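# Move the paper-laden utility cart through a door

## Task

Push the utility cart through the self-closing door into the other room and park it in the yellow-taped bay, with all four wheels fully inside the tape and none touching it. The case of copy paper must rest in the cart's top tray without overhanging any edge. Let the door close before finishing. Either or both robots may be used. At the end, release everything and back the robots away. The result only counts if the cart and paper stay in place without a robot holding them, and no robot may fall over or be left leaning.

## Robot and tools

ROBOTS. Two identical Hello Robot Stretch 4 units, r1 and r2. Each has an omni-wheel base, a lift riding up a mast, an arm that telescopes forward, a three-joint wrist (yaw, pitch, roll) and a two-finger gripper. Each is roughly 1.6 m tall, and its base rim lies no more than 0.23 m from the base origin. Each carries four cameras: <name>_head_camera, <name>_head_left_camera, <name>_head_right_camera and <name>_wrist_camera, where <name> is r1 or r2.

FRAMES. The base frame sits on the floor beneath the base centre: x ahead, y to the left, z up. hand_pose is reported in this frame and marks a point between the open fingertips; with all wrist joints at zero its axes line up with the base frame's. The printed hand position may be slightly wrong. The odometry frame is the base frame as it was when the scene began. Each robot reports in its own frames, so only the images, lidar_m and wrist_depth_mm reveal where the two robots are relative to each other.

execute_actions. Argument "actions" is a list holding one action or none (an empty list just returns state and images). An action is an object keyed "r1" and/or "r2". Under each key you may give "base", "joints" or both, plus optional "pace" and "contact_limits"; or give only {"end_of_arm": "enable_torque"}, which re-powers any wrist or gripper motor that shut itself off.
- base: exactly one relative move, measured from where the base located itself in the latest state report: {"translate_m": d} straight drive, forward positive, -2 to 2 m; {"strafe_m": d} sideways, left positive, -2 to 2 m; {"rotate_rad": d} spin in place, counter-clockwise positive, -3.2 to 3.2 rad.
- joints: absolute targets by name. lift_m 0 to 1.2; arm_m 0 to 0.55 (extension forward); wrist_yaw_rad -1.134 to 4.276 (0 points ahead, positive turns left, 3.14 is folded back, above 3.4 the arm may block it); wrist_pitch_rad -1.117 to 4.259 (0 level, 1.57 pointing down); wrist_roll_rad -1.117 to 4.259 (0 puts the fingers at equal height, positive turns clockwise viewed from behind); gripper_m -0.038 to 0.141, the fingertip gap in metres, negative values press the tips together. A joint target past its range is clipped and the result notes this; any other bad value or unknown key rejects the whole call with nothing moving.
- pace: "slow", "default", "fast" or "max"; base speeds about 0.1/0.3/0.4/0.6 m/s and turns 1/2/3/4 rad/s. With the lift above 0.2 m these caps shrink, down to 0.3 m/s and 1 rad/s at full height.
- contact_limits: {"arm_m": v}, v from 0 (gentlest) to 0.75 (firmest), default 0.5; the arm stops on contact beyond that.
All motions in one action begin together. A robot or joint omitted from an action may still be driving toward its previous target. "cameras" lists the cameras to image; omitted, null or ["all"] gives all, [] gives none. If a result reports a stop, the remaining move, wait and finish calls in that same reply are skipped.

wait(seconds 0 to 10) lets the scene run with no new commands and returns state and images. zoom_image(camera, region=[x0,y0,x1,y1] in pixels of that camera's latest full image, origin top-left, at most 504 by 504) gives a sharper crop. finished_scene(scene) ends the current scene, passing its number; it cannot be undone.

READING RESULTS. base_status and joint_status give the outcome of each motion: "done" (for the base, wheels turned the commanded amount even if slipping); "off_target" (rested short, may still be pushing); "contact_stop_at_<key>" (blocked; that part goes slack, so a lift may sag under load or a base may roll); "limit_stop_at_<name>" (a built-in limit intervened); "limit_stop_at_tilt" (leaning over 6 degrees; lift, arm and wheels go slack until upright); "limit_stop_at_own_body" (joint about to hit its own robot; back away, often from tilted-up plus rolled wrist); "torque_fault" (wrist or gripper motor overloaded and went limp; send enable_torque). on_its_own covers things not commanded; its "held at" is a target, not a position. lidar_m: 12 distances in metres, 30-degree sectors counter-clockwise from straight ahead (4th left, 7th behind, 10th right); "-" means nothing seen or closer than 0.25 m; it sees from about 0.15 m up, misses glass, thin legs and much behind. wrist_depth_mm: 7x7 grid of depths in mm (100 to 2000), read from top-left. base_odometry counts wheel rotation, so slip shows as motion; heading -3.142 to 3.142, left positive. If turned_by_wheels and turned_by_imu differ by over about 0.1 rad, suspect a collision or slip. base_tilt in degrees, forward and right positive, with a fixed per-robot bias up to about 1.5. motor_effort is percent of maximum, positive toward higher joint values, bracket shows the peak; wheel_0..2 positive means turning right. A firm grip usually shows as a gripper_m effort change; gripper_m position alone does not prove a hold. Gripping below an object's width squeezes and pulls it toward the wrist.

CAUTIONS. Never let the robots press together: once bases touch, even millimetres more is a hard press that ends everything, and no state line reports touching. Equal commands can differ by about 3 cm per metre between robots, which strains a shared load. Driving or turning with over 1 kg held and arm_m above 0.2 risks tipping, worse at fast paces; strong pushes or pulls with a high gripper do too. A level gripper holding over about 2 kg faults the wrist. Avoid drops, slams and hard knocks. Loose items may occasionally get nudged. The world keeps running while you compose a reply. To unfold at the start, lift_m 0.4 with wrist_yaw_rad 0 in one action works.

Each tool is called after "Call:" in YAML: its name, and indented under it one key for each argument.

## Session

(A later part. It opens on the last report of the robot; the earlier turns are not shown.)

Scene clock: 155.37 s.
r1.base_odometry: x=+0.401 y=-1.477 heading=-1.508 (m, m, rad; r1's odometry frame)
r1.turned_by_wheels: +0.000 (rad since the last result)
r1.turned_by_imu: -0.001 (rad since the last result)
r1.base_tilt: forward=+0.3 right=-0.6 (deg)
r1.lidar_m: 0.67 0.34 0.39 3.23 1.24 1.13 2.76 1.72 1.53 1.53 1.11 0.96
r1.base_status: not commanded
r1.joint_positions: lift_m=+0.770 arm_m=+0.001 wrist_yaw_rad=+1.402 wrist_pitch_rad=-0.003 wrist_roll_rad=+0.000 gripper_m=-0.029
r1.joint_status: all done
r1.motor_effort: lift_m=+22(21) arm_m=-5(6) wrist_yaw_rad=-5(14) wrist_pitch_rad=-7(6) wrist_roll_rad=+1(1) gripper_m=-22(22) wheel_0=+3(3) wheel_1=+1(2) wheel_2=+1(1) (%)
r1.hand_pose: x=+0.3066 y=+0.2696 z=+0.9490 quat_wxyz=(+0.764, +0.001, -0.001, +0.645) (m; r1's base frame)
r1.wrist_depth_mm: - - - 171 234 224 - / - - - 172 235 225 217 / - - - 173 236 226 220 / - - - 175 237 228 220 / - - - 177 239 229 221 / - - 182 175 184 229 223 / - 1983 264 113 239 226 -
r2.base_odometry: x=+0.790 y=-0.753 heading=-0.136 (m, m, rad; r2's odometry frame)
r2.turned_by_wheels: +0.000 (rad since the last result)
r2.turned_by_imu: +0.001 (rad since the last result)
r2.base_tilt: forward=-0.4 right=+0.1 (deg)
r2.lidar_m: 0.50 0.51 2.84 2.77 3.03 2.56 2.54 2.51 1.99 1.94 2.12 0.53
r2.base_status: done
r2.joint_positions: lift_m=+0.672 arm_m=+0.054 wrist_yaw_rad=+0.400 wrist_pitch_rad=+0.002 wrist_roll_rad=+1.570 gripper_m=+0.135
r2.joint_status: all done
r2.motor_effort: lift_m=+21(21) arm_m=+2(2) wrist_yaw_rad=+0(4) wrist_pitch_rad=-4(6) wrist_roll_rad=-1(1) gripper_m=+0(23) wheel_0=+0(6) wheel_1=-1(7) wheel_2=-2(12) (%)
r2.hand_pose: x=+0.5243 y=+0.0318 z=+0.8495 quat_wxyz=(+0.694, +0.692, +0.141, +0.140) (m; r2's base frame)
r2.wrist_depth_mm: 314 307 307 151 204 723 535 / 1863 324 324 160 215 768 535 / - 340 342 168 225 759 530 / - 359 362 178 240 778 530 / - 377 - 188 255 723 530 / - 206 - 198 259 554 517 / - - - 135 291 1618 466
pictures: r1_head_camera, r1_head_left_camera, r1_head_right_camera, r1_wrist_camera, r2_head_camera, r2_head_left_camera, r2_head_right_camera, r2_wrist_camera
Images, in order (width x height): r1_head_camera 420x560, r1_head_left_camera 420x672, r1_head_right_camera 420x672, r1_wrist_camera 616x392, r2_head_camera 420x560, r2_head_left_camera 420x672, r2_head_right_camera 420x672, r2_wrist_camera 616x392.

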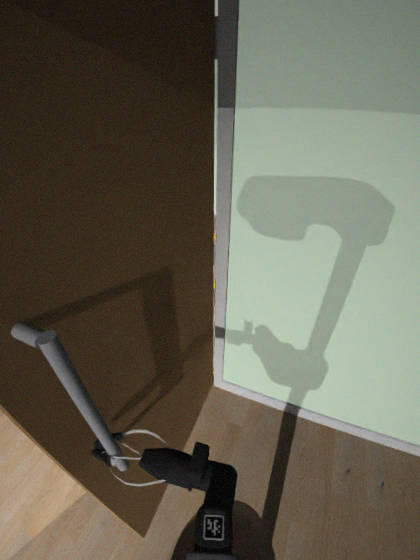

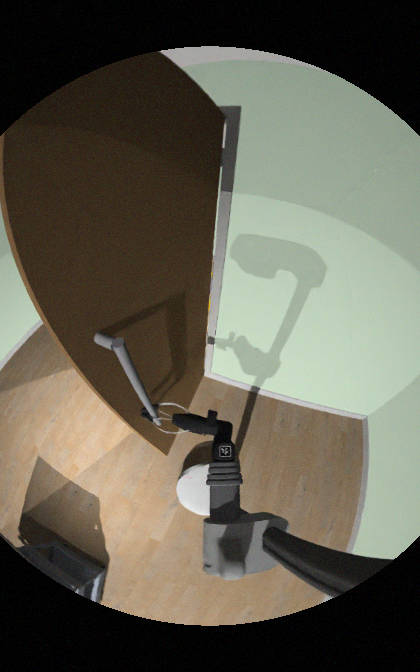

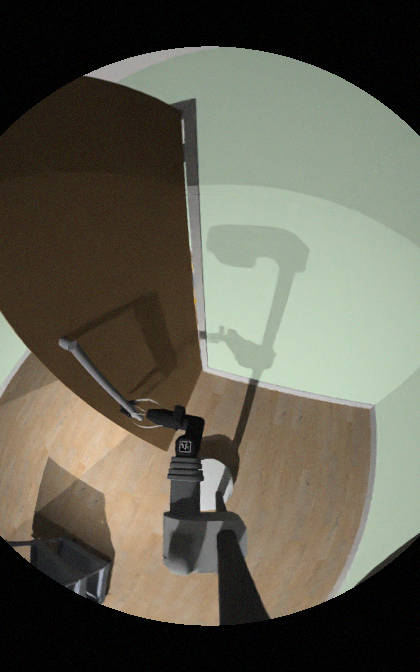

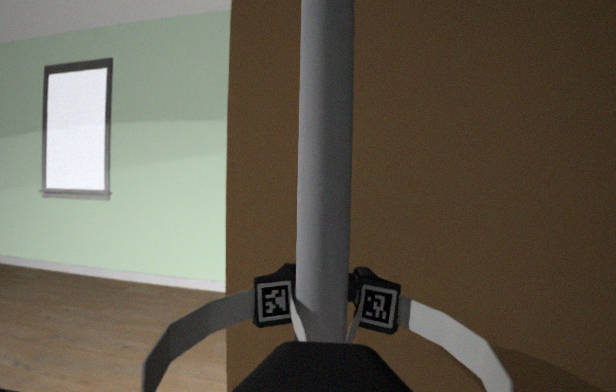

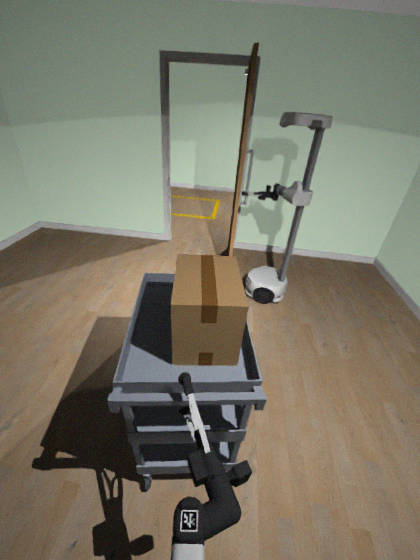

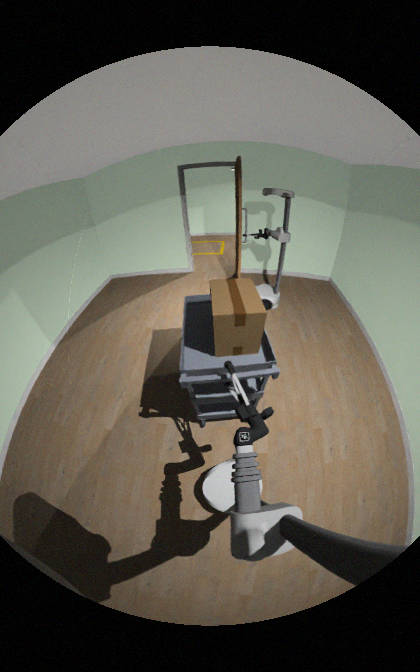

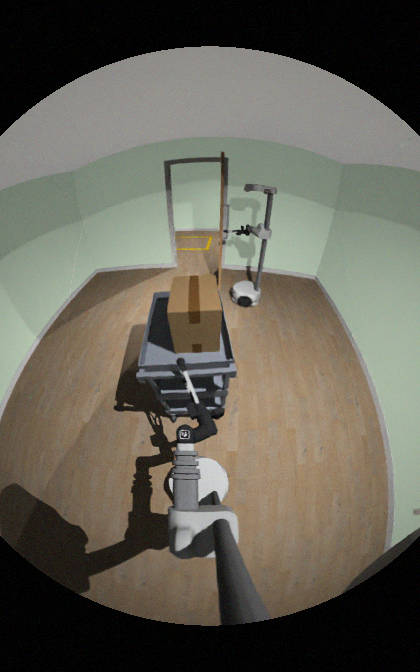

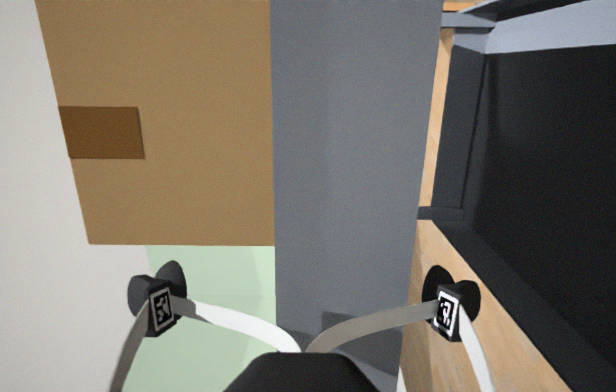

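Call:
execute_actions:
  actions:
    - {"r2": {"base": {"strafe_m": 0.57}, "joints": {"arm_m": 0.0, "wrist_yaw_rad": 1.0}, "pace": "max"}}
  cameras: ["r2_head_camera", "r2_head_right_camera"]

Scene clock: 161.50 s.
r1.base_odometry: x=+0.401 y=-1.477 heading=-1.508 (m, m, rad; r1's odometry frame)
r1.turned_by_wheels: +0.000 (rad since the last result)
r1.turned_by_imu: -0.002 (rad since the last result)
r1.base_tilt: forward=+0.4 right=-0.6 (deg)
r1.lidar_m: 0.68 0.34 0.38 3.22 1.27 1.14 2.77 1.72 1.52 1.55 1.10 0.97
r1.base_status: not commanded
r1.joint_positions: lift_m=+0.770 arm_m=+0.001 wrist_yaw_rad=+1.402 wrist_pitch_rad=-0.003 wrist_roll_rad=+0.000 gripper_m=-0.029
r1.joint_status: not commanded
r1.motor_effort: lift_m=+21(21) arm_m=-5(5) wrist_yaw_rad=-5(5) wrist_pitch_rad=-8(7) wrist_roll_rad=+1(0) gripper_m=-22(22) wheel_0=+2(3) wheel_1=+1(1) wheel_2=+1(1) (%)
r1.hand_pose: x=+0.3066 y=+0.2696 z=+0.9490 quat_wxyz=(+0.764, +0.001, -0.001, +0.645) (m; r1's base frame)
r1.wrist_depth_mm: - - - 171 234 224 - / - - - 171 235 224 219 / - - - 173 236 226 220 / - - - 174 238 228 221 / - - - 177 238 229 221 / - - 181 175 184 229 223 / - 1921 264 114 239 227 -
r2.base_odometry: x=+0.867 y=-0.188 heading=-0.136 (m, m, rad; r2's odometry frame)
r2.turned_by_wheels: +0.000 (rad since the last result)
r2.turned_by_imu: +0.003 (rad since the last result)
r2.base_tilt: forward=-0.3 right=+0.0 (deg)
r2.lidar_m: 1.13 2.86 2.28 2.22 2.40 2.49 2.46 2.68 2.57 2.52 0.72 0.59
r2.base_status: done
r2.joint_positions: lift_m=+0.672 arm_m=+0.001 wrist_yaw_rad=+1.000 wrist_pitch_rad=+0.002 wrist_roll_rad=+1.570 gripper_m=+0.135
r2.joint_status: all done
r2.motor_effort: lift_m=+21(21) arm_m=-6(6) wrist_yaw_rad=+0(8) wrist_pitch_rad=-6(6) wrist_roll_rad=+0(1) gripper_m=+2(1) wheel_0=+2(11) wheel_1=+0(12) wheel_2=+0(2) (%)
r2.hand_pose: x=+0.4013 y=+0.1955 z=+0.8494 quat_wxyz=(+0.621, +0.620, +0.340, +0.338) (m; r2's base frame)
r2.wrist_depth_mm: - - - - - 1756 1205 / - - - - - 1808 1160 / - - - - - 1661 1160 / - - - - - 1756 1160 / - - - - - 1756 1160 / - 206 - - - 1397 1160 / - 1983 - 135 - 1618 1160
pictures: r2_head_camera, r2_head_right_camera
Images, in order (width x height): r2_head_camera 420x560, r2_head_right_camera 420x672.

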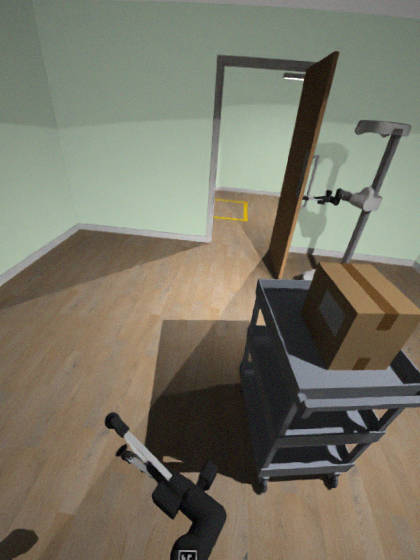

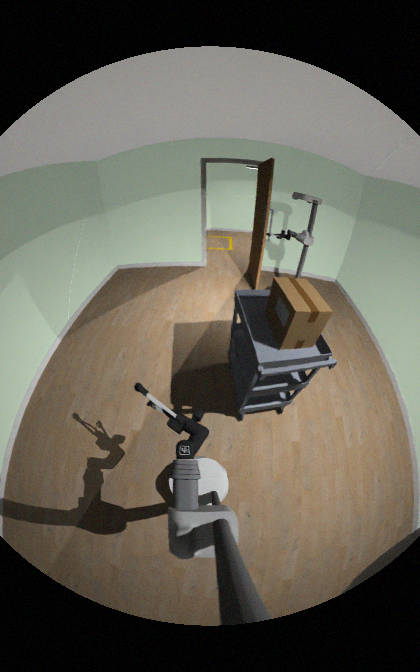

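Call:
zoom_image:
  camera: "r2_head_camera"
  region: [200, 260, 420, 520]

Region (200, 260, 420, 520) of r2_head_camera's 420x560 image, scaled by 1.938, with more detail than that image has; it fills the left 426 columns of this view, and the rest is white.

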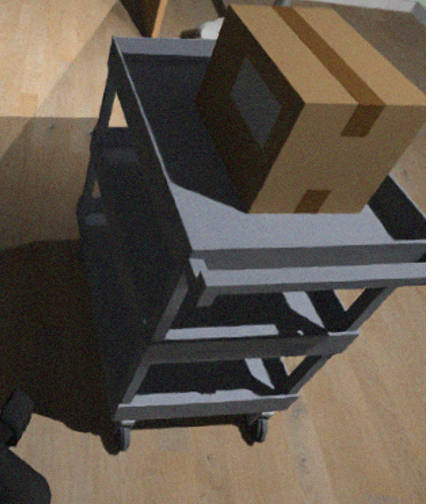

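Call:
execute_actions:
  actions:
    - {"r2": {"base": {"translate_m": 1.78}, "joints": {"lift_m": 0.2, "wrist_yaw_rad": 0.31}, "pace": "max"}}
  cameras: ["r2_head_camera", "r2_head_right_camera"]

Scene clock: 169.17 s.
r1.base_odometry: x=+0.401 y=-1.477 heading=-1.508 (m, m, rad; r1's odometry frame)
r1.turned_by_wheels: +0.000 (rad since the last result)
r1.turned_by_imu: -0.003 (rad since the last result)
r1.base_tilt: forward=+0.3 right=-0.6 (deg)
r1.lidar_m: 0.67 0.34 0.39 1.11 1.20 1.13 2.72 1.70 1.55 1.55 1.09 0.96
r1.base_status: not commanded
r1.joint_positions: lift_m=+0.770 arm_m=+0.001 wrist_yaw_rad=+1.402 wrist_pitch_rad=-0.003 wrist_roll_rad=+0.000 gripper_m=-0.029
r1.joint_status: not commanded
r1.motor_effort: lift_m=+21(22) arm_m=-5(6) wrist_yaw_rad=-5(4) wrist_pitch_rad=-7(6) wrist_roll_rad=+0(1) gripper_m=-22(21) wheel_0=+3(3) wheel_1=+1(1) wheel_2=+1(1) (%)
r1.hand_pose: x=+0.3066 y=+0.2696 z=+0.9490 quat_wxyz=(+0.764, +0.001, -0.001, +0.645) (m; r1's base frame)
r1.wrist_depth_mm: - - - 171 234 223 - / - - - 172 236 225 218 / - - - 173 237 226 219 / - - - 175 237 228 221 / - - - 177 237 229 222 / - - 181 175 183 229 224 / 1537 1138 264 113 239 227 -
r2.base_odometry: x=+2.631 y=-0.430 heading=-0.136 (m, m, rad; r2's odometry frame)
r2.turned_by_wheels: +0.000 (rad since the last result)
r2.turned_by_imu: +0.000 (rad since the last result)
r2.base_tilt: forward=-0.3 right=+0.0 (deg)
r2.lidar_m: 1.58 1.71 2.07 2.02 2.21 3.29 1.24 0.66 0.85 1.16 1.04 1.23
r2.base_status: done
r2.joint_positions: lift_m=+0.200 arm_m=+0.001 wrist_yaw_rad=+0.310 wrist_pitch_rad=+0.002 wrist_roll_rad=+1.570 gripper_m=+0.135
r2.joint_status: all done
r2.motor_effort: lift_m=+18(19) arm_m=-5(6) wrist_yaw_rad=+0(4) wrist_pitch_rad=-7(8) wrist_roll_rad=-1(0) gripper_m=-1(1) wheel_0=-2(6) wheel_1=-1(6) wheel_2=+1(13) (%)
r2.hand_pose: x=+0.4732 y=+0.0048 z=+0.3776 quat_wxyz=(+0.699, +0.698, +0.110, +0.108) (m; r2's base frame)
r2.wrist_depth_mm: - - - - 1576 788 535 / 1281 1281 1255 1255 1281 778 530 / 1336 1366 1336 1308 1336 768 535 / 1430 1397 1397 1430 1397 768 525 / 1499 1499 1499 1499 1499 768 530 / 1661 206 1618 1618 1160 634 530 / 1808 1808 1756 134 1499 715 525
pictures: r2_head_camera, r2_head_right_camera
Images, in order (width x height): r2_head_camera 420x560, r2_head_right_camera 420x672.

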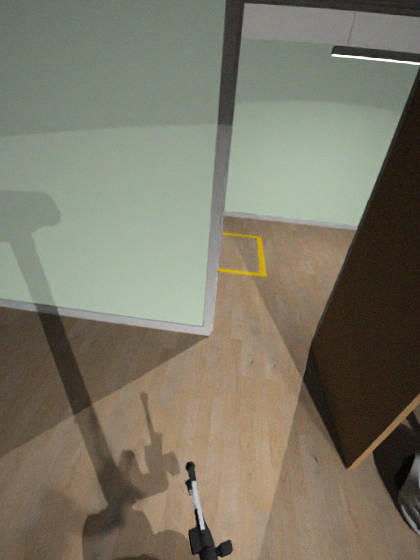

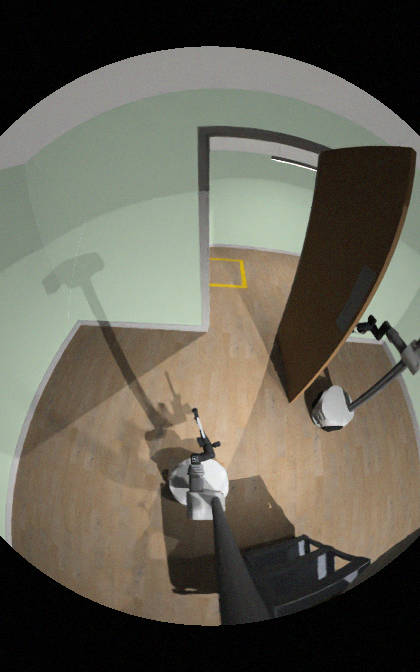

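Call:
zoom_image:
  camera: "r2_head_camera"
  region: [190, 200, 330, 350]

Region (190, 200, 330, 350) of r2_head_camera's 420x560 image, scaled by 3.360, with more detail than that image has; it fills the left 470 columns of this view, and the rest is white.

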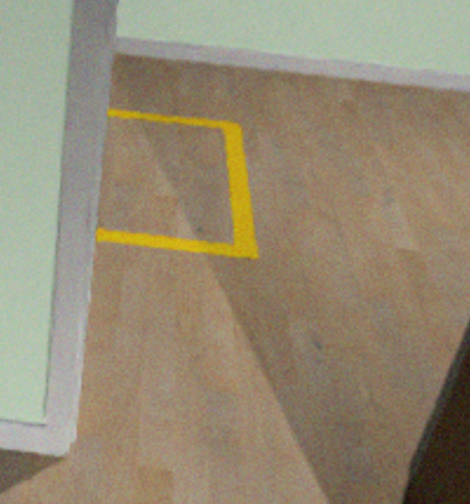

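Call:
execute_actions:
  actions:
    - {"r2": {"base": {"rotate_rad": 3.17}, "pace": "max"}}
  cameras: ["r2_head_camera", "r2_head_left_camera"]

Scene clock: 177.93 s.
r1.base_odometry: x=+0.401 y=-1.477 heading=-1.508 (m, m, rad; r1's odometry frame)
r1.turned_by_wheels: +0.000 (rad since the last result)
r1.turned_by_imu: -0.002 (rad since the last result)
r1.base_tilt: forward=+0.3 right=-0.6 (deg)
r1.lidar_m: 0.70 0.33 0.39 1.10 1.21 1.15 2.75 1.70 1.53 1.55 1.10 0.96
r1.base_status: not commanded
r1.joint_positions: lift_m=+0.770 arm_m=+0.001 wrist_yaw_rad=+1.402 wrist_pitch_rad=-0.003 wrist_roll_rad=+0.000 gripper_m=-0.029
r1.joint_status: not commanded
r1.motor_effort: lift_m=+21(21) arm_m=-6(5) wrist_yaw_rad=-4(4) wrist_pitch_rad=-6(7) wrist_roll_rad=+0(1) gripper_m=-22(21) wheel_0=+2(3) wheel_1=+1(1) wheel_2=+1(2) (%)
r1.hand_pose: x=+0.3066 y=+0.2696 z=+0.9490 quat_wxyz=(+0.764, +0.001, -0.001, +0.645) (m; r1's base frame)
r1.wrist_depth_mm: - - - 171 234 223 - / - - - 171 236 225 218 / - - - 173 236 226 219 / - - - 175 237 229 220 / - - - 177 239 229 223 / - - 182 175 183 229 224 / 1576 1182 264 113 240 228 -
r2.base_odometry: x=+2.630 y=-0.430 heading=+3.034 (m, m, rad; r2's odometry frame)
r2.turned_by_wheels: +3.170 (rad since the last result)
r2.turned_by_imu: +3.103 (rad since the last result)
r2.base_tilt: forward=-0.1 right=+0.0 (deg)
r2.lidar_m: 1.20 0.68 0.87 1.15 1.05 1.26 1.58 1.74 2.06 2.03 2.20 3.32
r2.base_status: done
r2.joint_positions: lift_m=+0.200 arm_m=+0.001 wrist_yaw_rad=+0.310 wrist_pitch_rad=+0.002 wrist_roll_rad=+1.570 gripper_m=+0.135
r2.joint_status: not commanded
r2.motor_effort: lift_m=+19(19) arm_m=-5(5) wrist_yaw_rad=+1(1) wrist_pitch_rad=-6(7) wrist_roll_rad=+0(0) gripper_m=-1(0) wheel_0=+1(9) wheel_1=+2(11) wheel_2=+0(13) (%)
r2.hand_pose: x=+0.4733 y=+0.0048 z=+0.3775 quat_wxyz=(+0.699, +0.698, +0.110, +0.108) (m; r2's base frame)
r2.wrist_depth_mm: - - - - 1537 778 539 / - - - - 1537 778 535 / - - - - 1537 768 535 / - - - - 1499 768 530 / - 991 - - 1060 768 530 / - 206 691 - 627 634 525 / 591 854 574 134 891 544 525
pictures: r2_head_camera, r2_head_left_camera
Images, in order (width x height): r2_head_camera 420x560, r2_head_left_camera 420x672.

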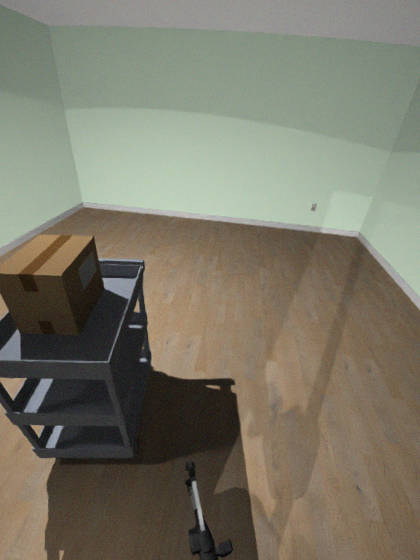

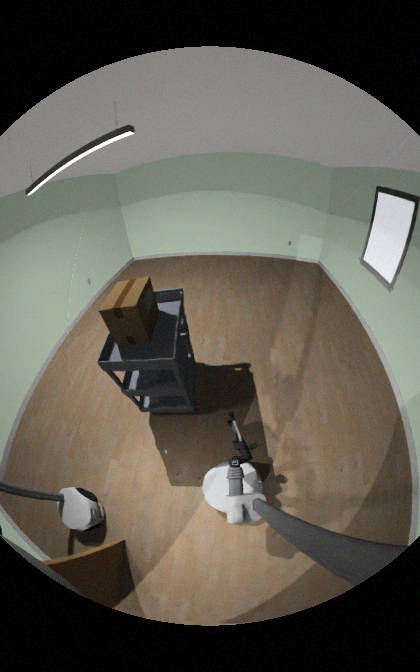

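Call:
zoom_image:
  camera: "r2_head_camera"
  region: [0, 240, 220, 500]

Region (0, 240, 220, 500) of r2_head_camera's 420x560 image, scaled by 1.938, with more detail than that image has; it fills the left 426 columns of this view, and the rest is white.

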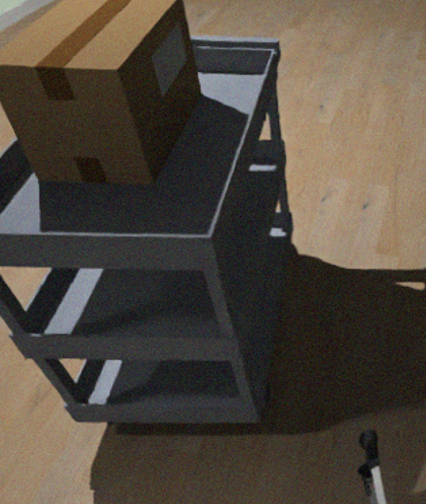

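Call:
execute_actions:
  actions:
    - {"r2": {"base": {"strafe_m": 0.525}, "joints": {"lift_m": 0.322, "arm_m": 0.045, "gripper_m": 0.141}, "pace": "max"}}
  cameras: ["r2_head_camera", "r2_wrist_camera", "r2_head_left_camera"]

Scene clock: 185.73 s.
r1.base_odometry: x=+0.401 y=-1.477 heading=-1.508 (m, m, rad; r1's odometry frame)
r1.turned_by_wheels: +0.000 (rad since the last result)
r1.turned_by_imu: -0.002 (rad since the last result)
r1.base_tilt: forward=+0.4 right=-0.6 (deg)
r1.lidar_m: 0.66 0.36 0.37 0.65 0.63 1.15 2.74 1.69 1.53 1.56 1.09 0.97
r1.base_status: not commanded
r1.joint_positions: lift_m=+0.770 arm_m=+0.001 wrist_yaw_rad=+1.402 wrist_pitch_rad=-0.003 wrist_roll_rad=+0.000 gripper_m=-0.029
r1.joint_status: not commanded
r1.motor_effort: lift_m=+21(21) arm_m=-5(5) wrist_yaw_rad=-4(4) wrist_pitch_rad=-7(7) wrist_roll_rad=+1(0) gripper_m=-22(22) wheel_0=+3(2) wheel_1=+2(1) wheel_2=+1(1) (%)
r1.hand_pose: x=+0.3066 y=+0.2696 z=+0.9490 quat_wxyz=(+0.764, +0.001, -0.001, +0.645) (m; r1's base frame)
r1.wrist_depth_mm: 732 - - 171 234 224 - / 741 - - 172 236 225 217 / 750 - - 172 236 226 219 / 759 - - 174 238 228 220 / 750 - - 177 239 229 220 / 759 - 181 175 184 229 224 / 676 1808 264 113 238 228 -
r2.base_odometry: x=+2.574 y=-0.952 heading=+3.034 (m, m, rad; r2's odometry frame)
r2.turned_by_wheels: +0.000 (rad since the last result)
r2.turned_by_imu: +0.002 (rad since the last result)
r2.base_tilt: forward=-0.4 right=+0.0 (deg)
r2.lidar_m: 0.59 0.61 2.24 2.20 0.62 0.70 1.64 1.63 2.52 2.56 2.77 0.64
r2.base_status: done
r2.joint_positions: lift_m=+0.322 arm_m=+0.044 wrist_yaw_rad=+0.310 wrist_pitch_rad=+0.002 wrist_roll_rad=+1.570 gripper_m=+0.141
r2.joint_status: all done
r2.motor_effort: lift_m=+20(23) arm_m=+6(7) wrist_yaw_rad=+2(2) wrist_pitch_rad=-7(7) wrist_roll_rad=-1(0) gripper_m=-1(2) wheel_0=+0(14) wheel_1=+0(14) wheel_2=-1(1) (%)
r2.hand_pose: x=+0.5163 y=+0.0048 z=+0.4995 quat_wxyz=(+0.699, +0.698, +0.110, +0.108) (m; r2's base frame)
r2.wrist_depth_mm: 384 574 - 267 809 676 496 / 384 574 - 277 1808 715 492 / 384 574 - 289 1863 707 488 / 384 580 904 300 917 715 488 / 387 549 - 315 1756 691 488 / 387 199 - 322 1499 211 488 / 379 - - 136 1708 842 452
pictures: r2_head_camera, r2_head_left_camera, r2_wrist_camera
Images, in order (width x height): r2_head_camera 420x560, r2_head_left_camera 420x672, r2_wrist_camera 616x392.

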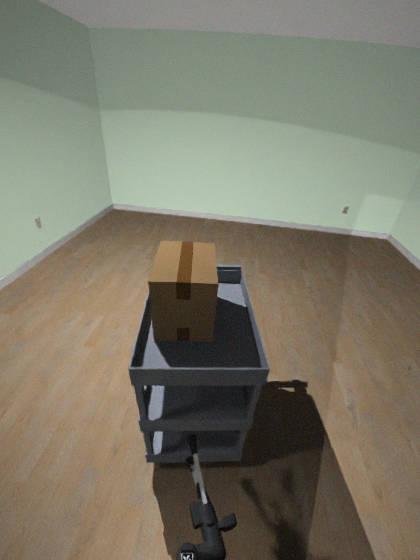

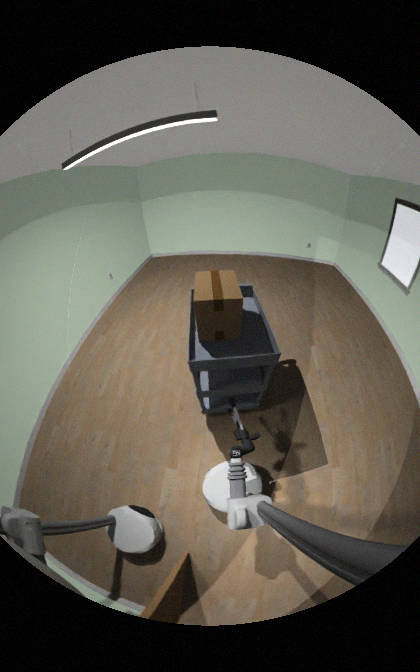

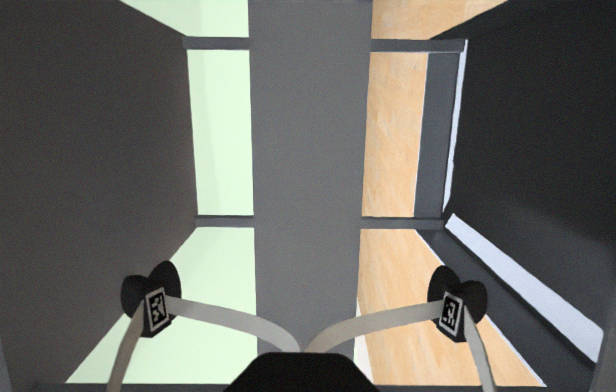

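Call:
execute_actions:
  actions:
    - {"r2": {"joints": {"arm_m": 0.152, "gripper_m": 0.112}, "pace": "fast", "contact_limits": {"arm_m": 0.3}}}
  cameras: ["r2_wrist_camera", "r1_head_left_camera"]

Scene clock: 192.40 s.
r1.base_odometry: x=+0.401 y=-1.477 heading=-1.508 (m, m, rad; r1's odometry frame)
r1.turned_by_wheels: +0.000 (rad since the last result)
r1.turned_by_imu: -0.001 (rad since the last result)
r1.base_tilt: forward=+0.3 right=-0.6 (deg)
r1.lidar_m: 0.65 0.36 0.36 0.64 0.61 1.15 2.74 1.71 1.53 1.56 1.11 0.98
r1.base_status: not commanded
r1.joint_positions: lift_m=+0.770 arm_m=+0.001 wrist_yaw_rad=+1.402 wrist_pitch_rad=-0.003 wrist_roll_rad=+0.000 gripper_m=-0.029
r1.joint_status: not commanded
r1.motor_effort: lift_m=+21(21) arm_m=-5(6) wrist_yaw_rad=-4(4) wrist_pitch_rad=-6(7) wrist_roll_rad=+0(1) gripper_m=-21(23) wheel_0=+3(3) wheel_1=+1(2) wheel_2=+1(1) (%)
r1.hand_pose: x=+0.3066 y=+0.2696 z=+0.9490 quat_wxyz=(+0.764, +0.001, -0.001, +0.645) (m; r1's base frame)
r1.wrist_depth_mm: 732 - - 171 234 224 - / 750 - - 171 235 224 217 / 759 - - 173 236 227 220 / 768 - - 175 237 228 221 / 768 - - 177 238 229 222 / 759 - 182 175 184 229 223 / 668 1863 264 113 239 227 -
r2.base_odometry: x=+2.574 y=-0.952 heading=+3.034 (m, m, rad; r2's odometry frame)
r2.turned_by_wheels: +0.000 (rad since the last result)
r2.turned_by_imu: +0.001 (rad since the last result)
r2.base_tilt: forward=-0.5 right=+0.0 (deg)
r2.lidar_m: 0.59 0.60 2.24 2.20 0.63 0.70 1.63 1.65 2.51 2.55 2.78 0.64
r2.base_status: not commanded
r2.joint_positions: lift_m=+0.322 arm_m=+0.151 wrist_yaw_rad=+0.310 wrist_pitch_rad=+0.002 wrist_roll_rad=+1.570 gripper_m=+0.112
r2.joint_status: all done
r2.motor_effort: lift_m=+20(20) arm_m=+6(4) wrist_yaw_rad=+1(2) wrist_pitch_rad=-7(7) wrist_roll_rad=-2(0) gripper_m=+0(1) wheel_0=+0(0) wheel_1=+1(1) wheel_2=-1(1) (%)
r2.contact_limits: arm_m 0.3
r2.hand_pose: x=+0.6233 y=+0.0048 z=+0.4995 quat_wxyz=(+0.699, +0.698, +0.110, +0.108) (m; r2's base frame)
r2.wrist_depth_mm: 384 580 171 169 171 676 492 / 384 569 178 175 178 715 492 / 387 580 185 182 185 715 488 / 387 585 820 189 809 715 492 / 389 585 222 197 798 699 488 / 389 512 202 206 197 591 484 / 392 - - 135 1537 878 452
pictures: r1_head_left_camera, r2_wrist_camera
Images, in order (width x height): r1_head_left_camera 420x672, r2_wrist_camera 616x392.

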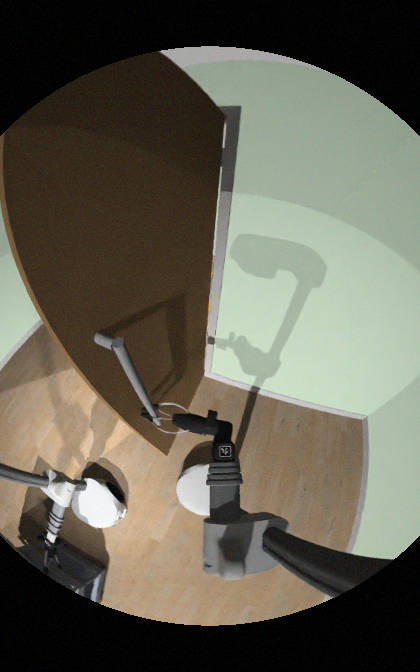

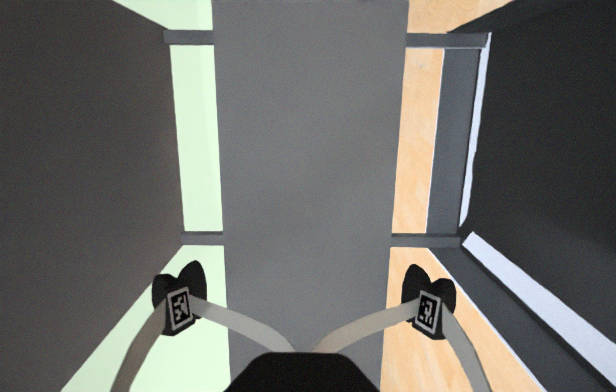

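Call:
zoom_image:
  camera: "r2_wrist_camera"
  region: [130, 230, 480, 392]

Region (130, 230, 480, 392) of r2_wrist_camera's 616x392 image, scaled by 1.440; it fills the top 233 rows of this view, and the rest is white.

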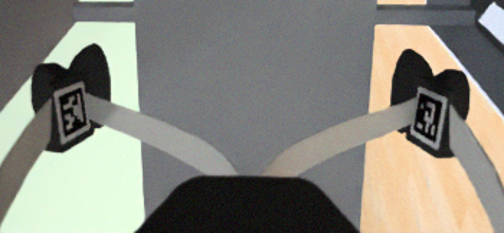

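Call:
execute_actions:
  actions:
    - {"r2": {"joints": {"gripper_m": 0.03}, "pace": "fast"}}
  cameras: ["r2_wrist_camera", "r2_head_camera"]

Scene clock: 196.03 s.
r1.base_odometry: x=+0.401 y=-1.477 heading=-1.508 (m, m, rad; r1's odometry frame)
r1.turned_by_wheels: +0.000 (rad since the last result)
r1.turned_by_imu: -0.001 (rad since the last result)
r1.base_tilt: forward=+0.3 right=-0.6 (deg)
r1.lidar_m: 0.69 0.35 0.39 0.62 0.61 1.13 2.75 1.71 1.53 1.55 1.09 0.96
r1.base_status: not commanded
r1.joint_positions: lift_m=+0.770 arm_m=+0.001 wrist_yaw_rad=+1.402 wrist_pitch_rad=-0.003 wrist_roll_rad=+0.000 gripper_m=-0.029
r1.joint_status: not commanded
r1.motor_effort: lift_m=+21(21) arm_m=-5(5) wrist_yaw_rad=-5(4) wrist_pitch_rad=-7(7) wrist_roll_rad=+1(0) gripper_m=-21(21) wheel_0=+2(3) wheel_1=+1(1) wheel_2=+2(1) (%)
r1.hand_pose: x=+0.3066 y=+0.2696 z=+0.9490 quat_wxyz=(+0.764, +0.001, -0.001, +0.645) (m; r1's base frame)
r1.wrist_depth_mm: 732 - - 171 234 224 - / 741 - - 171 236 224 218 / 750 - - 173 237 226 219 / 750 - - 175 237 228 221 / 768 - - 177 237 229 223 / 768 - 182 176 184 229 223 / 676 1863 263 114 240 227 -
r2.base_odometry: x=+2.574 y=-0.952 heading=+3.035 (m, m, rad; r2's odometry frame)
r2.turned_by_wheels: +0.000 (rad since the last result)
r2.turned_by_imu: +0.001 (rad since the last result)
r2.base_tilt: forward=-0.1 right=+0.1 (deg)
r2.lidar_m: 0.59 0.61 2.25 2.22 0.61 0.69 1.63 1.64 2.53 2.55 2.77 0.62
r2.base_status: not commanded
r2.joint_positions: lift_m=+0.322 arm_m=+0.152 wrist_yaw_rad=+0.313 wrist_pitch_rad=+0.011 wrist_roll_rad=+1.570 gripper_m=+0.031
r2.joint_status: all done
r2.on_its_own: wrist_pitch_rad is at rest, and its effort (-31) is outside its rest range (-23 to +23)
r2.motor_effort: lift_m=+20(20) arm_m=+1(6) wrist_yaw_rad=-9(13) wrist_pitch_rad=-31(32) wrist_roll_rad=-2(1) gripper_m=-22(27) wheel_0=+3(2) wheel_1=+1(2) wheel_2=+2(4) (%)
r2.hand_pose: x=+0.6240 y=+0.0057 z=+0.4971 quat_wxyz=(+0.699, +0.698, +0.114, +0.107) (m; r2's base frame)
r2.wrist_depth_mm: 399 603 153 154 156 668 480 / 397 603 159 160 163 676 480 / 402 603 167 166 759 691 477 / 402 603 174 173 788 691 477 / 399 609 181 180 798 683 477 / 399 525 185 188 187 585 477 / 399 - - 192 1464 500 442
pictures: r2_head_camera, r2_wrist_camera
Images, in order (width x height): r2_head_camera 420x560, r2_wrist_camera 616x392.

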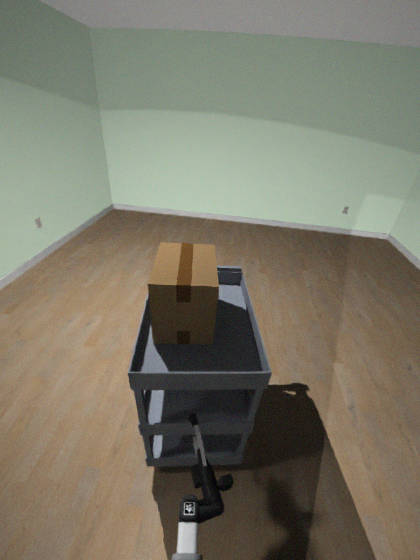

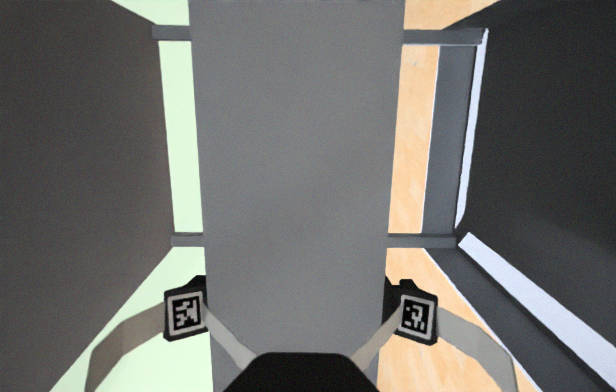

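Call:
execute_actions:
  actions:
    - {"r2": {"base": {"translate_m": -0.45}, "joints": {"lift_m": 0.314}}}
  cameras: ["r2_wrist_camera", "r2_head_camera", "r2_head_left_camera"]

Scene clock: 199.90 s.
r1.base_odometry: x=+0.401 y=-1.477 heading=-1.508 (m, m, rad; r1's odometry frame)
r1.turned_by_wheels: +0.000 (rad since the last result)
r1.turned_by_imu: -0.001 (rad since the last result)
r1.base_tilt: forward=+0.3 right=-0.6 (deg)
r1.lidar_m: 0.67 0.35 0.39 0.50 0.76 0.91 2.74 1.69 1.54 1.54 1.09 0.98
r1.base_status: not commanded
r1.joint_positions: lift_m=+0.770 arm_m=+0.001 wrist_yaw_rad=+1.402 wrist_pitch_rad=-0.003 wrist_roll_rad=+0.000 gripper_m=-0.029
r1.joint_status: not commanded
r1.motor_effort: lift_m=+21(21) arm_m=-5(5) wrist_yaw_rad=-5(5) wrist_pitch_rad=-8(6) wrist_roll_rad=+1(0) gripper_m=-20(22) wheel_0=+2(3) wheel_1=+1(1) wheel_2=+1(1) (%)
r1.hand_pose: x=+0.3066 y=+0.2696 z=+0.9490 quat_wxyz=(+0.764, +0.001, -0.001, +0.645) (m; r1's base frame)
r1.wrist_depth_mm: - - - 171 234 224 - / - - - 171 235 225 218 / - - - 173 236 226 220 / - - - 175 237 228 221 / - - - 177 240 229 223 / - - 182 175 184 229 223 / - 1921 264 114 239 227 -
r2.base_odometry: x=+3.022 y=-0.999 heading=+3.035 (m, m, rad; r2's odometry frame)
r2.turned_by_wheels: +0.001 (rad since the last result)
r2.turned_by_imu: +0.004 (rad since the last result)
r2.base_tilt: forward=-0.2 right=+0.1 (deg)
r2.lidar_m: 0.58 0.61 0.57 0.50 0.37 0.50 4.05 1.20 1.81 2.47 2.71 0.63
r2.base_status: done
r2.joint_positions: lift_m=+0.314 arm_m=+0.152 wrist_yaw_rad=+0.315 wrist_pitch_rad=+0.002 wrist_roll_rad=+1.570 gripper_m=+0.031
r2.joint_status: all done
r2.motor_effort: lift_m=+16(20) arm_m=+1(2) wrist_yaw_rad=-12(15) wrist_pitch_rad=-5(30) wrist_roll_rad=-3(2) gripper_m=-22(27) wheel_0=+3(4) wheel_1=+1(6) wheel_2=+2(12) (%)
r2.hand_pose: x=+0.6240 y=+0.0062 z=+0.4920 quat_wxyz=(+0.699, +0.698, +0.111, +0.110) (m; r2's base frame)
r2.wrist_depth_mm: 392 627 158 159 160 691 469 / 394 591 164 163 1430 707 484 / 394 585 171 169 1430 707 477 / 394 597 177 176 798 699 480 / 399 591 183 182 809 691 480 / 397 521 188 190 188 597 480 / 399 - - 194 1537 508 445
pictures: r2_head_camera, r2_head_left_camera, r2_wrist_camera
Images, in order (width x height): r2_head_camera 420x560, r2_head_left_camera 420x672, r2_wrist_camera 616x392.

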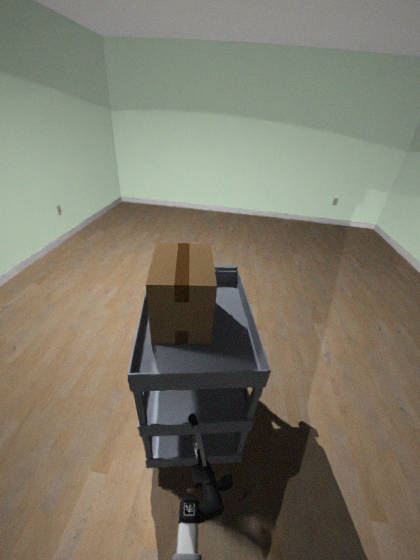

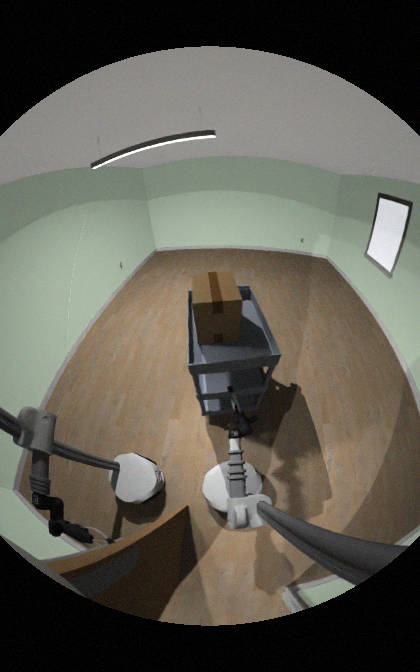

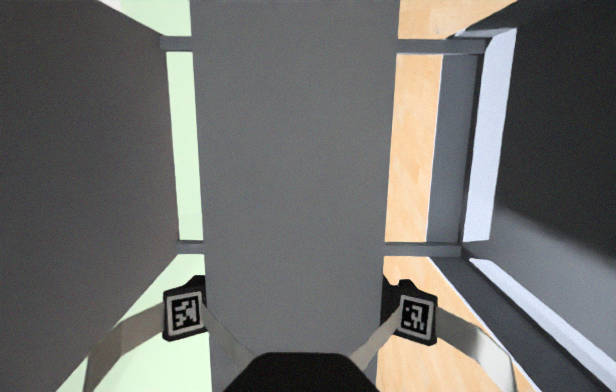

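Call:
execute_actions:
  actions:
    - {"r2": {"base": {"translate_m": -0.95}, "joints": {"wrist_yaw_rad": 0.28}, "pace": "fast"}}
  cameras: ["r2_wrist_camera", "r2_head_camera", "r2_head_left_camera"]

Scene clock: 207.57 s.
r1.base_odometry: x=+0.401 y=-1.477 heading=-1.508 (m, m, rad; r1's odometry frame)
r1.turned_by_wheels: +0.000 (rad since the last result)
r1.turned_by_imu: -0.002 (rad since the last result)
r1.base_tilt: forward=+0.3 right=-0.6 (deg)
r1.lidar_m: 0.68 0.37 0.37 0.42 0.46 4.83 2.71 1.73 1.52 1.54 1.10 0.99
r1.base_status: not commanded
r1.joint_positions: lift_m=+0.770 arm_m=+0.001 wrist_yaw_rad=+1.402 wrist_pitch_rad=-0.003 wrist_roll_rad=+0.000 gripper_m=-0.029
r1.joint_status: not commanded
r1.motor_effort: lift_m=+22(21) arm_m=-5(5) wrist_yaw_rad=-4(4) wrist_pitch_rad=-8(6) wrist_roll_rad=+1(1) gripper_m=-21(21) wheel_0=+3(3) wheel_1=+1(2) wheel_2=+1(1) (%)
r1.hand_pose: x=+0.3066 y=+0.2696 z=+0.9490 quat_wxyz=(+0.764, +0.001, -0.001, +0.645) (m; r1's base frame)
r1.wrist_depth_mm: - - - 171 234 223 - / - - - 172 235 225 218 / 421 427 433 173 237 226 219 / 430 430 436 175 238 227 221 / 430 436 439 177 238 229 221 / 379 436 181 175 183 229 223 / 379 387 264 113 240 226 -
r2.base_odometry: x=+3.966 y=-1.101 heading=+3.034 (m, m, rad; r2's odometry frame)
r2.turned_by_wheels: -0.001 (rad since the last result)
r2.turned_by_imu: -0.002 (rad since the last result)
r2.base_tilt: forward=-0.3 right=+0.0 (deg)
r2.lidar_m: 0.57 0.52 0.42 0.40 0.46 3.12 3.08 3.35 0.44 1.09 2.56 0.64
r2.base_status: done
r2.joint_positions: lift_m=+0.314 arm_m=+0.152 wrist_yaw_rad=+0.276 wrist_pitch_rad=+0.002 wrist_roll_rad=+1.571 gripper_m=+0.031
r2.joint_status: all done
r2.motor_effort: lift_m=+17(17) arm_m=+1(2) wrist_yaw_rad=+10(36) wrist_pitch_rad=-5(5) wrist_roll_rad=-5(5) gripper_m=-22(28) wheel_0=-4(10) wheel_1=-1(8) wheel_2=-4(20) (%)
r2.hand_pose: x=+0.6242 y=-0.0054 z=+0.4920 quat_wxyz=(+0.700, +0.700, +0.098, +0.097) (m; r2's base frame)
r2.wrist_depth_mm: 394 - 178 178 1430 991 439 / 394 597 180 179 759 661 477 / 394 591 182 182 778 691 484 / 399 591 185 185 1537 707 480 / 397 591 188 187 1537 707 477 / 397 525 189 190 189 654 477 / 399 - 192 192 1576 554 466
pictures: r2_head_camera, r2_head_left_camera, r2_wrist_camera
Images, in order (width x height): r2_head_camera 420x560, r2_head_left_camera 420x672, r2_wrist_camera 616x392.

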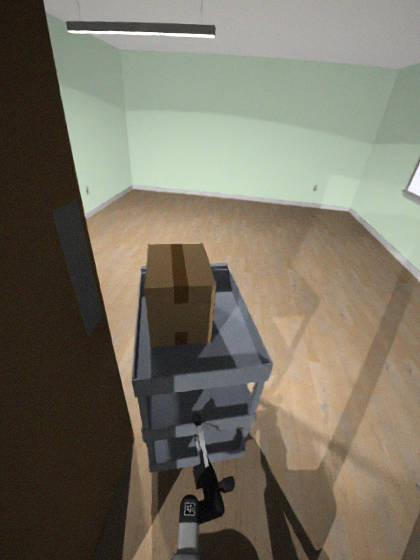

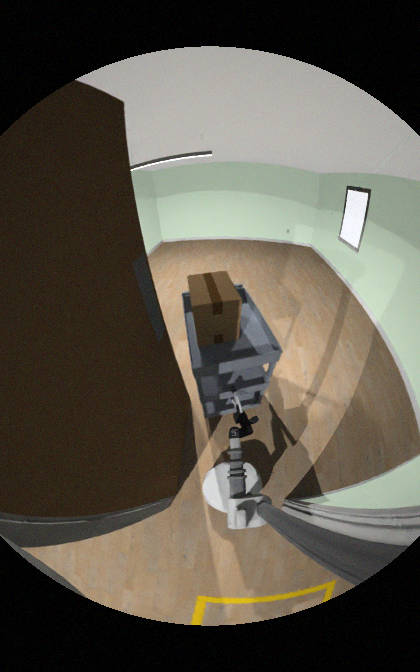

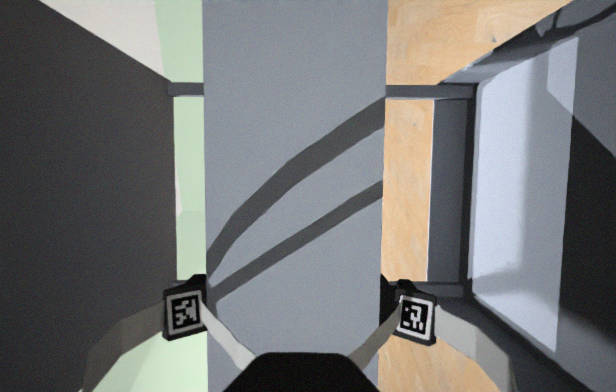

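Call:
zoom_image:
  camera: "r2_head_camera"
  region: [60, 230, 300, 500]

Region (60, 230, 300, 500) of r2_head_camera's 420x560 image, scaled by 1.867, with more detail than that image has.

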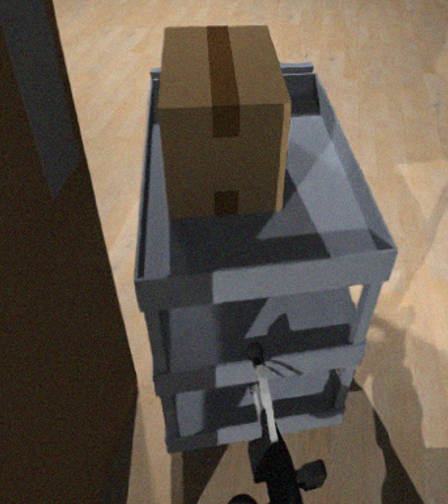

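Call:
execute_actions:
  actions:
    - {"r2": {"base": {"rotate_rad": 0.045}, "joints": {"wrist_yaw_rad": 0.18}}, "r1": {"base": {"strafe_m": -0.04}, "joints": {"wrist_yaw_rad": 1.43}, "pace": "fast"}}
  cameras: ["r2_wrist_camera", "r2_head_camera"]

Scene clock: 218.47 s.
r1.base_odometry: x=+0.361 y=-1.479 heading=-1.508 (m, m, rad; r1's odometry frame)
r1.turned_by_wheels: +0.000 (rad since the last result)
r1.turned_by_imu: +0.141 (rad since the last result)
r1.base_tilt: forward=+0.3 right=-0.6 (deg)
r1.lidar_m: 0.60 0.36 0.39 0.47 4.47 4.87 2.24 1.57 1.51 1.37 0.97 0.93
r1.base_status: done
r1.joint_positions: lift_m=+0.770 arm_m=+0.001 wrist_yaw_rad=+1.429 wrist_pitch_rad=-0.004 wrist_roll_rad=+0.000 gripper_m=-0.029
r1.joint_status: all done
r1.motor_effort: lift_m=+20(21) arm_m=-5(5) wrist_yaw_rad=+2(35) wrist_pitch_rad=-5(14) wrist_roll_rad=+0(1) gripper_m=-21(36) wheel_0=+2(24) wheel_1=-2(10) wheel_2=+2(21) (%)
r1.hand_pose: x=+0.2992 y=+0.2732 z=+0.9493 quat_wxyz=(+0.755, +0.001, -0.002, +0.655) (m; r1's base frame)
r1.wrist_depth_mm: - - - 250 228 213 - / - - - 250 230 214 202 / - 469 452 253 231 215 203 / - 466 455 180 232 216 205 / - 473 462 180 233 217 205 / 430 421 185 179 181 216 206 / 430 421 413 113 233 211 -
r2.base_odometry: x=+3.966 y=-1.101 heading=+3.079 (m, m, rad; r2's odometry frame)
r2.turned_by_wheels: +0.045 (rad since the last result)
r2.turned_by_imu: +0.045 (rad since the last result)
r2.base_tilt: forward=-0.4 right=+0.0 (deg)
r2.lidar_m: 0.57 0.51 0.41 0.39 0.47 3.11 3.08 3.36 0.43 2.11 2.62 0.63
r2.base_status: done
r2.joint_positions: lift_m=+0.314 arm_m=+0.152 wrist_yaw_rad=+0.178 wrist_pitch_rad=+0.002 wrist_roll_rad=+1.571 gripper_m=+0.031
r2.joint_status: all done
r2.motor_effort: lift_m=+17(17) arm_m=+1(1) wrist_yaw_rad=+7(7) wrist_pitch_rad=-4(5) wrist_roll_rad=-6(5) gripper_m=-24(26) wheel_0=-2(7) wheel_1=+0(5) wheel_2=-1(7) (%)
r2.hand_pose: x=+0.6222 y=-0.0349 z=+0.4919 quat_wxyz=(+0.704, +0.704, +0.063, +0.062) (m; r2's base frame)
r2.wrist_depth_mm: 394 - 186 186 1397 1008 436 / 399 591 186 186 1430 654 480 / 394 591 187 187 1537 699 484 / 399 603 188 188 1537 699 477 / 399 603 189 190 1537 691 477 / 399 525 189 190 190 647 480 / 402 - 191 191 1499 580 477
pictures: r2_head_camera, r2_wrist_camera
Images, in order (width x height): r2_head_camera 420x560, r2_wrist_camera 616x392.

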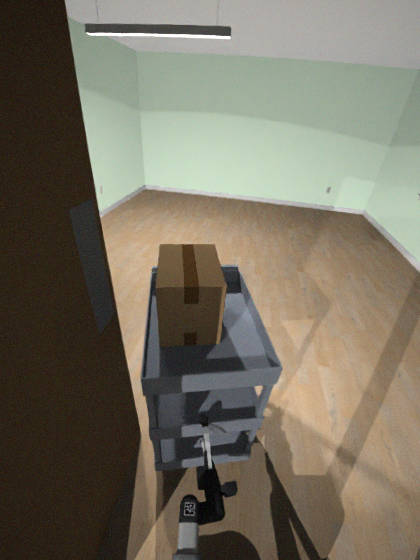

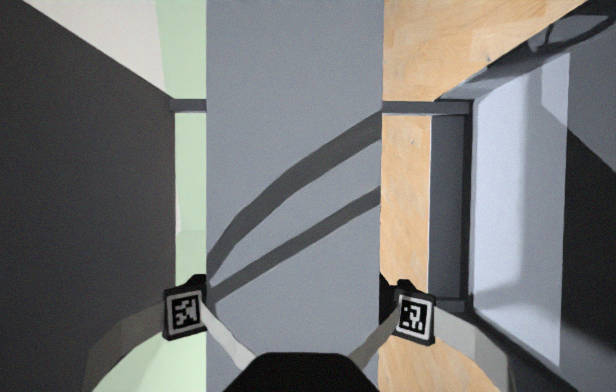

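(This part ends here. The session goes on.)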